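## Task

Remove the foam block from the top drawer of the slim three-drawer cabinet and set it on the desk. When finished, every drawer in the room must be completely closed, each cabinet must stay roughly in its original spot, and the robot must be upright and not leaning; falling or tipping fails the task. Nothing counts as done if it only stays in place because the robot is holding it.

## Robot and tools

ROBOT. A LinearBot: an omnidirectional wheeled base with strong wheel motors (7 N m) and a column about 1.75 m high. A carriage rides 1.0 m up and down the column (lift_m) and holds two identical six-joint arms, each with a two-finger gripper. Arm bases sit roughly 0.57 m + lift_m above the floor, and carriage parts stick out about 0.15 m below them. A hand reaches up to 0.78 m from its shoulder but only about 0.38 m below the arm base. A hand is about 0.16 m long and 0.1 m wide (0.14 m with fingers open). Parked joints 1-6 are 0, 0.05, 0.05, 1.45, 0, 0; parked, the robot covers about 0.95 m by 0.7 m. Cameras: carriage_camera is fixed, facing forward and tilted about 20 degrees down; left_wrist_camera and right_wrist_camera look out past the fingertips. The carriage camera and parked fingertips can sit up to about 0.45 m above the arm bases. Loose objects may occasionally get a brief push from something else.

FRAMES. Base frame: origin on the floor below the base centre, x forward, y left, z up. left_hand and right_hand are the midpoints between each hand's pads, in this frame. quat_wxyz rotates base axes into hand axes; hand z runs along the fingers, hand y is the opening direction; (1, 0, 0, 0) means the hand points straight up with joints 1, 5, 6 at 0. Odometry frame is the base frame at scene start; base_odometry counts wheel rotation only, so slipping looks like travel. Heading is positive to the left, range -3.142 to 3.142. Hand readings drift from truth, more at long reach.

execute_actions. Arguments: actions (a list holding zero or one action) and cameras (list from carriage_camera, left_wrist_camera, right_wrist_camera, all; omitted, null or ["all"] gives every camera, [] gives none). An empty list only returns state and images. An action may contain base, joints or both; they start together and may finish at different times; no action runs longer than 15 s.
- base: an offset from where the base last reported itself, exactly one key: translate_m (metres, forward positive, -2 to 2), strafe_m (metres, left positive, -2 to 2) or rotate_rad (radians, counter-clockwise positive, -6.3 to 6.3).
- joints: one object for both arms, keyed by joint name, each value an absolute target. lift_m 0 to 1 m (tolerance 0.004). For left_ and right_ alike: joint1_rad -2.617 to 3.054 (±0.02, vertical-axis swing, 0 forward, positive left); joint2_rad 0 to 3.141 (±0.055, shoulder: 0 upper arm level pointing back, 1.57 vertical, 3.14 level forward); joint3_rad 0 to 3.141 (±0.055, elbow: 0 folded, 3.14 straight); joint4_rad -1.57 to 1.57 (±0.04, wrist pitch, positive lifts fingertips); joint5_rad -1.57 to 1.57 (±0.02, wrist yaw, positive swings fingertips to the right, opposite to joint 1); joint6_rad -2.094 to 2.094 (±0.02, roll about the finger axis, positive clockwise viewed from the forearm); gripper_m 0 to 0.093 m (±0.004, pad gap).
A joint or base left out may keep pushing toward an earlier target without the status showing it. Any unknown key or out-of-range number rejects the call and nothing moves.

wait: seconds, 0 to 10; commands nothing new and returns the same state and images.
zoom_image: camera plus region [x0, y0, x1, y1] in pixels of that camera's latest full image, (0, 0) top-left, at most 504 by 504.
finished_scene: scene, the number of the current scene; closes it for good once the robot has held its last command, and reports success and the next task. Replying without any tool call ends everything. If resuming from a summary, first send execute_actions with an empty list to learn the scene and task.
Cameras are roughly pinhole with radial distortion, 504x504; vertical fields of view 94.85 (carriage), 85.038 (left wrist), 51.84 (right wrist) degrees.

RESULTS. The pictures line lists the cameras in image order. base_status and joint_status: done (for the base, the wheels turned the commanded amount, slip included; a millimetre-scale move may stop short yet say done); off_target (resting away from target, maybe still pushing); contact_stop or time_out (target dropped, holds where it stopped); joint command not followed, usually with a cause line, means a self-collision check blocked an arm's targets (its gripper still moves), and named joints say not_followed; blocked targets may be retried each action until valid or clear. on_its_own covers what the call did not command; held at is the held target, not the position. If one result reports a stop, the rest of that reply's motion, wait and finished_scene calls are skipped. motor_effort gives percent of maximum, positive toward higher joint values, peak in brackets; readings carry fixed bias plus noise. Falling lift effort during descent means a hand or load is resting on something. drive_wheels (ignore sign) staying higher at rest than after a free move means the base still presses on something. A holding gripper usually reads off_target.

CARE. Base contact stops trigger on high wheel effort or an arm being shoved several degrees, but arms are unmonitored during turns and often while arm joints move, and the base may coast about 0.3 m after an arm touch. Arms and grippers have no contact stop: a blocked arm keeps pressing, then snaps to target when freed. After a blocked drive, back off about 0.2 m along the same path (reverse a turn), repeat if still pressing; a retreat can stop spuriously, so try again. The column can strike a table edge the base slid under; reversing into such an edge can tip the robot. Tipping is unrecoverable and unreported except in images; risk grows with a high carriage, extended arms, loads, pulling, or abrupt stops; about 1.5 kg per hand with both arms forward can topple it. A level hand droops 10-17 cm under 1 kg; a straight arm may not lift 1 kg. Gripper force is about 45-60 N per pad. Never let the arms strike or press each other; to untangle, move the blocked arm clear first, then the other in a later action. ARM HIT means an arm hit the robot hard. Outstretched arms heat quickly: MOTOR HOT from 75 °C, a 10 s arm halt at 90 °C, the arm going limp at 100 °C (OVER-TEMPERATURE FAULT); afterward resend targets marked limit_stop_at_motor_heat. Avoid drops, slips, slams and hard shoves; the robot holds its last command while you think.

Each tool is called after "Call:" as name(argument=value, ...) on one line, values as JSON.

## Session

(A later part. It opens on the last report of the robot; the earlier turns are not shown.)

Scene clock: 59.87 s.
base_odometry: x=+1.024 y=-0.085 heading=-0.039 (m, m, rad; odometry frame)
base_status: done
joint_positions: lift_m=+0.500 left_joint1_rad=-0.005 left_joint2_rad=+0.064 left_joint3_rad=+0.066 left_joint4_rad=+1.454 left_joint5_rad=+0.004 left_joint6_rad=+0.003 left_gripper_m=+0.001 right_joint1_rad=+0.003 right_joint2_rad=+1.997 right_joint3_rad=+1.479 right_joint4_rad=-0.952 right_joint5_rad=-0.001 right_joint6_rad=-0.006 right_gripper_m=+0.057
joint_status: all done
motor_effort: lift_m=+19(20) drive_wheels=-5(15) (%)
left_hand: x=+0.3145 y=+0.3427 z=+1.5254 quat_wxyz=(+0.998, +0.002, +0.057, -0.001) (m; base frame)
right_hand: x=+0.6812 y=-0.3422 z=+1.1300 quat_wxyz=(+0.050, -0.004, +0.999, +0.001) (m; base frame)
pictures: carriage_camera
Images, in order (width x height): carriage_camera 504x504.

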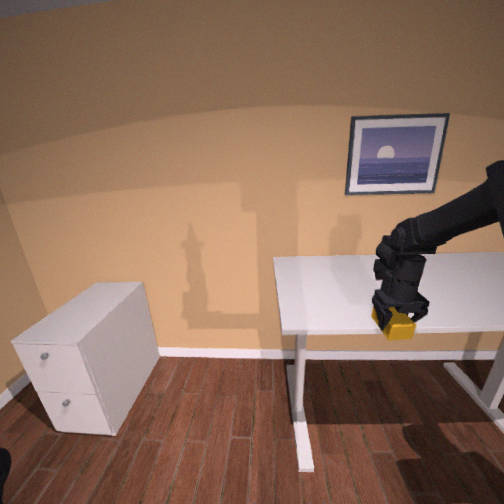

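Call:
execute_actions(actions=[{"base":{"translate_m":0.4},"joints":{"lift_m":0.42}}], cameras=["carriage_camera","right_wrist_camera"])

Scene clock: 62.87 s.
base_odometry: x=+1.423 y=-0.100 heading=-0.038 (m, m, rad; odometry frame)
base_status: done
joint_positions: lift_m=+0.420 left_joint1_rad=-0.005 left_joint2_rad=+0.064 left_joint3_rad=+0.066 left_joint4_rad=+1.453 left_joint5_rad=+0.004 left_joint6_rad=+0.003 left_gripper_m=+0.001 right_joint1_rad=+0.003 right_joint2_rad=+1.999 right_joint3_rad=+1.484 right_joint4_rad=-0.953 right_joint5_rad=-0.001 right_joint6_rad=-0.006 right_gripper_m=+0.057
joint_status: all done
motor_effort: lift_m=+19(21) drive_wheels=-4(12) (%)
left_hand: x=+0.3147 y=+0.3427 z=+1.4454 quat_wxyz=(+0.998, +0.002, +0.058, -0.001) (m; base frame)
right_hand: x=+0.6825 y=-0.3422 z=+1.0506 quat_wxyz=(+0.051, -0.004, +0.999, +0.001) (m; base frame)
pictures: carriage_camera, right_wrist_camera
Images, in order (width x height): carriage_camera 504x504, right_wrist_camera 504x504.

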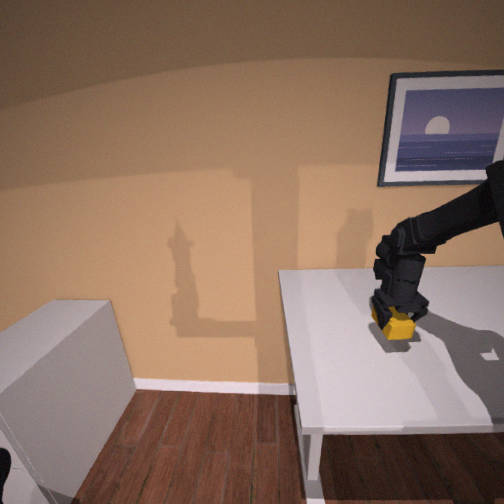

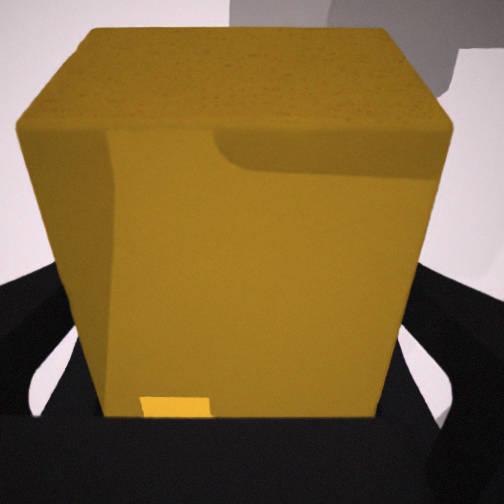

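Well over the desk. Lower.

Call:
execute_actions(actions=[{"joints":{"lift_m":0.37}}], cameras=["carriage_camera"])

Scene clock: 63.67 s.
base_odometry: x=+1.423 y=-0.100 heading=-0.038 (m, m, rad; odometry frame)
base_status: not commanded
joint_positions: lift_m=+0.370 left_joint1_rad=-0.005 left_joint2_rad=+0.064 left_joint3_rad=+0.066 left_joint4_rad=+1.453 left_joint5_rad=+0.004 left_joint6_rad=+0.003 left_gripper_m=+0.001 right_joint1_rad=+0.003 right_joint2_rad=+2.004 right_joint3_rad=+1.484 right_joint4_rad=-0.953 right_joint5_rad=-0.001 right_joint6_rad=-0.006 right_gripper_m=+0.057
joint_status: all done
motor_effort: lift_m=+19(20) drive_wheels=-4(5) (%)
left_hand: x=+0.3148 y=+0.3427 z=+1.3954 quat_wxyz=(+0.998, +0.002, +0.058, -0.001) (m; base frame)
right_hand: x=+0.6821 y=-0.3422 z=+0.9988 quat_wxyz=(+0.049, -0.004, +0.999, +0.001) (m; base frame)
pictures: carriage_camera
Images, in order (width x height): carriage_camera 504x504.

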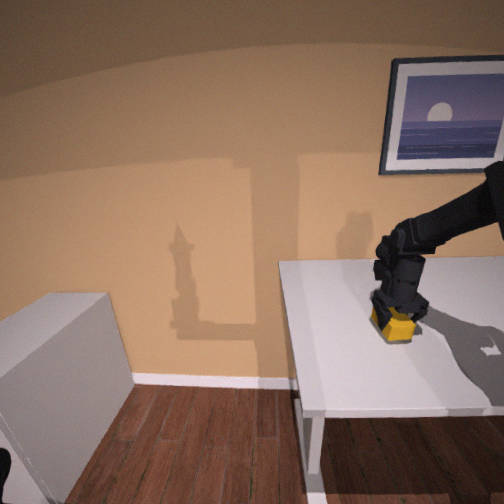

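Call:
execute_actions(actions=[{"joints":{"lift_m":0.345}}], cameras=["carriage_camera"])

Scene clock: 64.43 s.
base_odometry: x=+1.423 y=-0.100 heading=-0.038 (m, m, rad; odometry frame)
base_status: not commanded
joint_positions: lift_m=+0.345 left_joint1_rad=-0.005 left_joint2_rad=+0.064 left_joint3_rad=+0.063 left_joint4_rad=+1.453 left_joint5_rad=+0.004 left_joint6_rad=+0.003 left_gripper_m=+0.001 right_joint1_rad=+0.003 right_joint2_rad=+2.003 right_joint3_rad=+1.487 right_joint4_rad=-0.958 right_joint5_rad=-0.001 right_joint6_rad=-0.006 right_gripper_m=+0.057
joint_status: all done
motor_effort: lift_m=+19(20) drive_wheels=-4(5) (%)
left_hand: x=+0.3158 y=+0.3427 z=+1.3696 quat_wxyz=(+0.998, +0.002, +0.060, -0.001) (m; base frame)
right_hand: x=+0.6821 y=-0.3422 z=+0.9749 quat_wxyz=(+0.048, -0.004, +0.999, +0.000) (m; base frame)
pictures: carriage_camera
Images, in order (width x height): carriage_camera 504x504.

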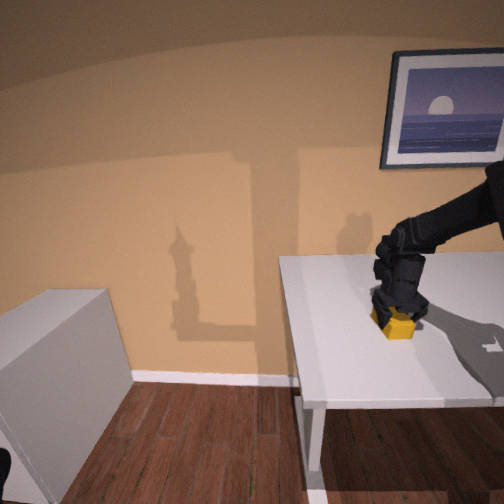

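Call:
execute_actions(actions=[{"joints":{"lift_m":0.333}}], cameras=[])

Scene clock: 65.00 s.
base_odometry: x=+1.423 y=-0.100 heading=-0.038 (m, m, rad; odometry frame)
base_status: not commanded
joint_positions: lift_m=+0.333 left_joint1_rad=-0.005 left_joint2_rad=+0.064 left_joint3_rad=+0.063 left_joint4_rad=+1.453 left_joint5_rad=+0.004 left_joint6_rad=+0.003 left_gripper_m=+0.001 right_joint1_rad=+0.003 right_joint2_rad=+1.982 right_joint3_rad=+1.501 right_joint4_rad=-0.981 right_joint5_rad=-0.001 right_joint6_rad=-0.006 right_gripper_m=+0.057
joint_status: all done
motor_effort: lift_m=+18(20) drive_wheels=-4(4) (%)
left_hand: x=+0.3158 y=+0.3427 z=+1.3577 quat_wxyz=(+0.998, +0.002, +0.060, -0.001) (m; base frame)
right_hand: x=+0.6819 y=-0.3422 z=+0.9740 quat_wxyz=(+0.054, -0.004, +0.999, +0.000) (m; base frame)
pictures: none
No camera images: the call's "cameras" was empty. Leave "cameras" out to get every camera's image.

Call:
execute_actions(actions=[{"joints":{"lift_m":0.343,"right_gripper_m":0.093}}], cameras=[])

Call:
execute_actions(actions=[{"joints":{"lift_m":0.46}}], cameras=["carriage_camera"])

Call:
execute_actions(actions=[{"base":{"translate_m":-0.4}}], cameras=["carriage_camera"])

Call:
execute_actions(actions=[{"base":{"rotate_rad":2.2}}], cameras=["carriage_camera"])

Scene clock: 66.83 s.
base_odometry: x=+1.423 y=-0.100 heading=-0.038 (m, m, rad; odometry frame)
base_status: not commanded
joint_positions: lift_m=+0.343 left_joint1_rad=-0.005 left_joint2_rad=+0.064 left_joint3_rad=+0.063 left_joint4_rad=+1.451 left_joint5_rad=+0.004 left_joint6_rad=+0.003 left_gripper_m=+0.001 right_joint1_rad=+0.003 right_joint2_rad=+1.988 right_joint3_rad=+1.501 right_joint4_rad=-0.958 right_joint5_rad=-0.001 right_joint6_rad=-0.006 right_gripper_m=+0.093
joint_status: all done
motor_effort: lift_m=+25(29) drive_wheels=+4(5) (%)
left_hand: x=+0.3160 y=+0.3427 z=+1.3669 quat_wxyz=(+0.998, +0.002, +0.060, -0.001) (m; base frame)
right_hand: x=+0.6872 y=-0.3422 z=+0.9818 quat_wxyz=(+0.063, -0.004, +0.998, +0.000) (m; base frame)
pictures: none
No camera images: the call's "cameras" was empty. Leave "cameras" out to get every camera's image.

Scene clock: 67.83 s.
base_odometry: x=+1.423 y=-0.100 heading=-0.038 (m, m, rad; odometry frame)
base_status: not commanded
joint_positions: lift_m=+0.460 left_joint1_rad=-0.005 left_joint2_rad=+0.064 left_joint3_rad=+0.063 left_joint4_rad=+1.451 left_joint5_rad=+0.004 left_joint6_rad=+0.003 left_gripper_m=+0.001 right_joint1_rad=+0.003 right_joint2_rad=+1.998 right_joint3_rad=+1.501 right_joint4_rad=-0.952 right_joint5_rad=-0.001 right_joint6_rad=-0.006 right_gripper_m=+0.093
joint_status: all done
motor_effort: lift_m=+25(29) drive_wheels=+4(4) (%)
left_hand: x=+0.3160 y=+0.3427 z=+1.4839 quat_wxyz=(+0.998, +0.002, +0.060, -0.001) (m; base frame)
right_hand: x=+0.6880 y=-0.3422 z=+1.0950 quat_wxyz=(+0.061, -0.004, +0.998, +0.000) (m; base frame)
pictures: carriage_camera
Images, in order (width x height): carriage_camera 504x504.

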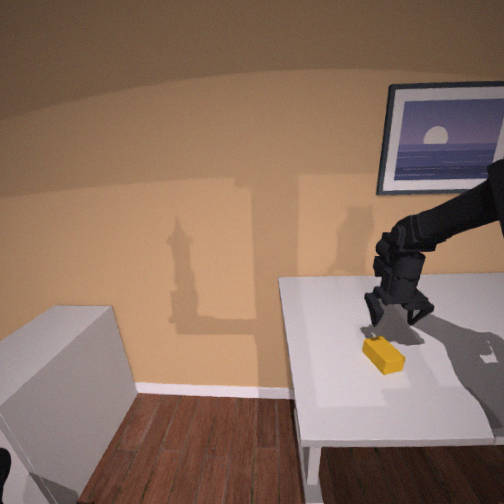

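Scene clock: 70.73 s.
base_odometry: x=+1.024 y=-0.085 heading=-0.037 (m, m, rad; odometry frame)
base_status: done
joint_positions: lift_m=+0.460 left_joint1_rad=-0.005 left_joint2_rad=+0.064 left_joint3_rad=+0.063 left_joint4_rad=+1.451 left_joint5_rad=+0.004 left_joint6_rad=+0.003 left_gripper_m=+0.001 right_joint1_rad=+0.002 right_joint2_rad=+1.998 right_joint3_rad=+1.501 right_joint4_rad=-0.950 right_joint5_rad=-0.001 right_joint6_rad=-0.006 right_gripper_m=+0.093
joint_status: not commanded
motor_effort: lift_m=+25(25) drive_wheels=+4(13) (%)
left_hand: x=+0.3161 y=+0.3427 z=+1.4838 quat_wxyz=(+0.998, +0.002, +0.060, -0.001) (m; base frame)
right_hand: x=+0.6885 y=-0.3425 z=+1.0951 quat_wxyz=(+0.061, -0.004, +0.998, +0.000) (m; base frame)
pictures: carriage_camera
Images, in order (width x height): carriage_camera 504x504.

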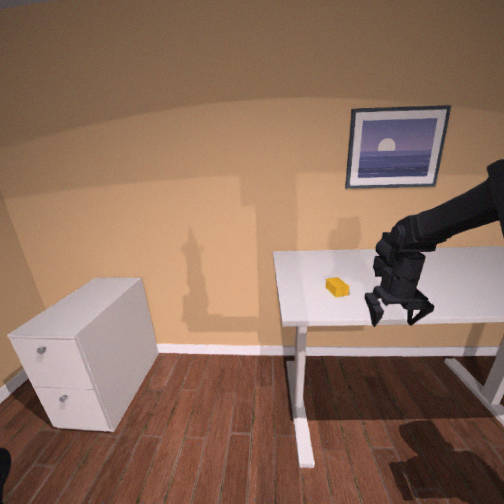

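Scene clock: 74.37 s.
base_odometry: x=+1.024 y=-0.085 heading=+2.163 (m, m, rad; odometry frame)
base_status: done
joint_positions: lift_m=+0.460 left_joint1_rad=-0.005 left_joint2_rad=+0.064 left_joint3_rad=+0.063 left_joint4_rad=+1.450 left_joint5_rad=+0.004 left_joint6_rad=+0.003 left_gripper_m=+0.001 right_joint1_rad=-0.005 right_joint2_rad=+1.998 right_joint3_rad=+1.501 right_joint4_rad=-0.943 right_joint5_rad=-0.001 right_joint6_rad=-0.006 right_gripper_m=+0.093
joint_status: not commanded
motor_effort: lift_m=+25(25) drive_wheels=+4(13) (%)
left_hand: x=+0.3163 y=+0.3427 z=+1.4838 quat_wxyz=(+0.998, +0.002, +0.061, -0.001) (m; base frame)
right_hand: x=+0.6903 y=-0.3453 z=+1.0953 quat_wxyz=(+0.065, -0.001, +0.998, +0.000) (m; base frame)
pictures: carriage_camera
Images, in order (width x height): carriage_camera 504x504.

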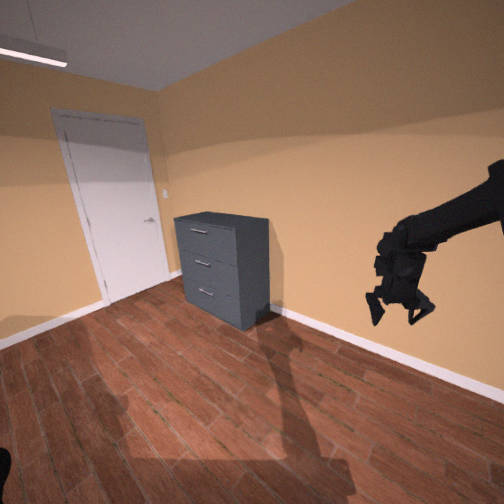

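Call:
finished_scene(scene=2)

The scene is finished: the task was done.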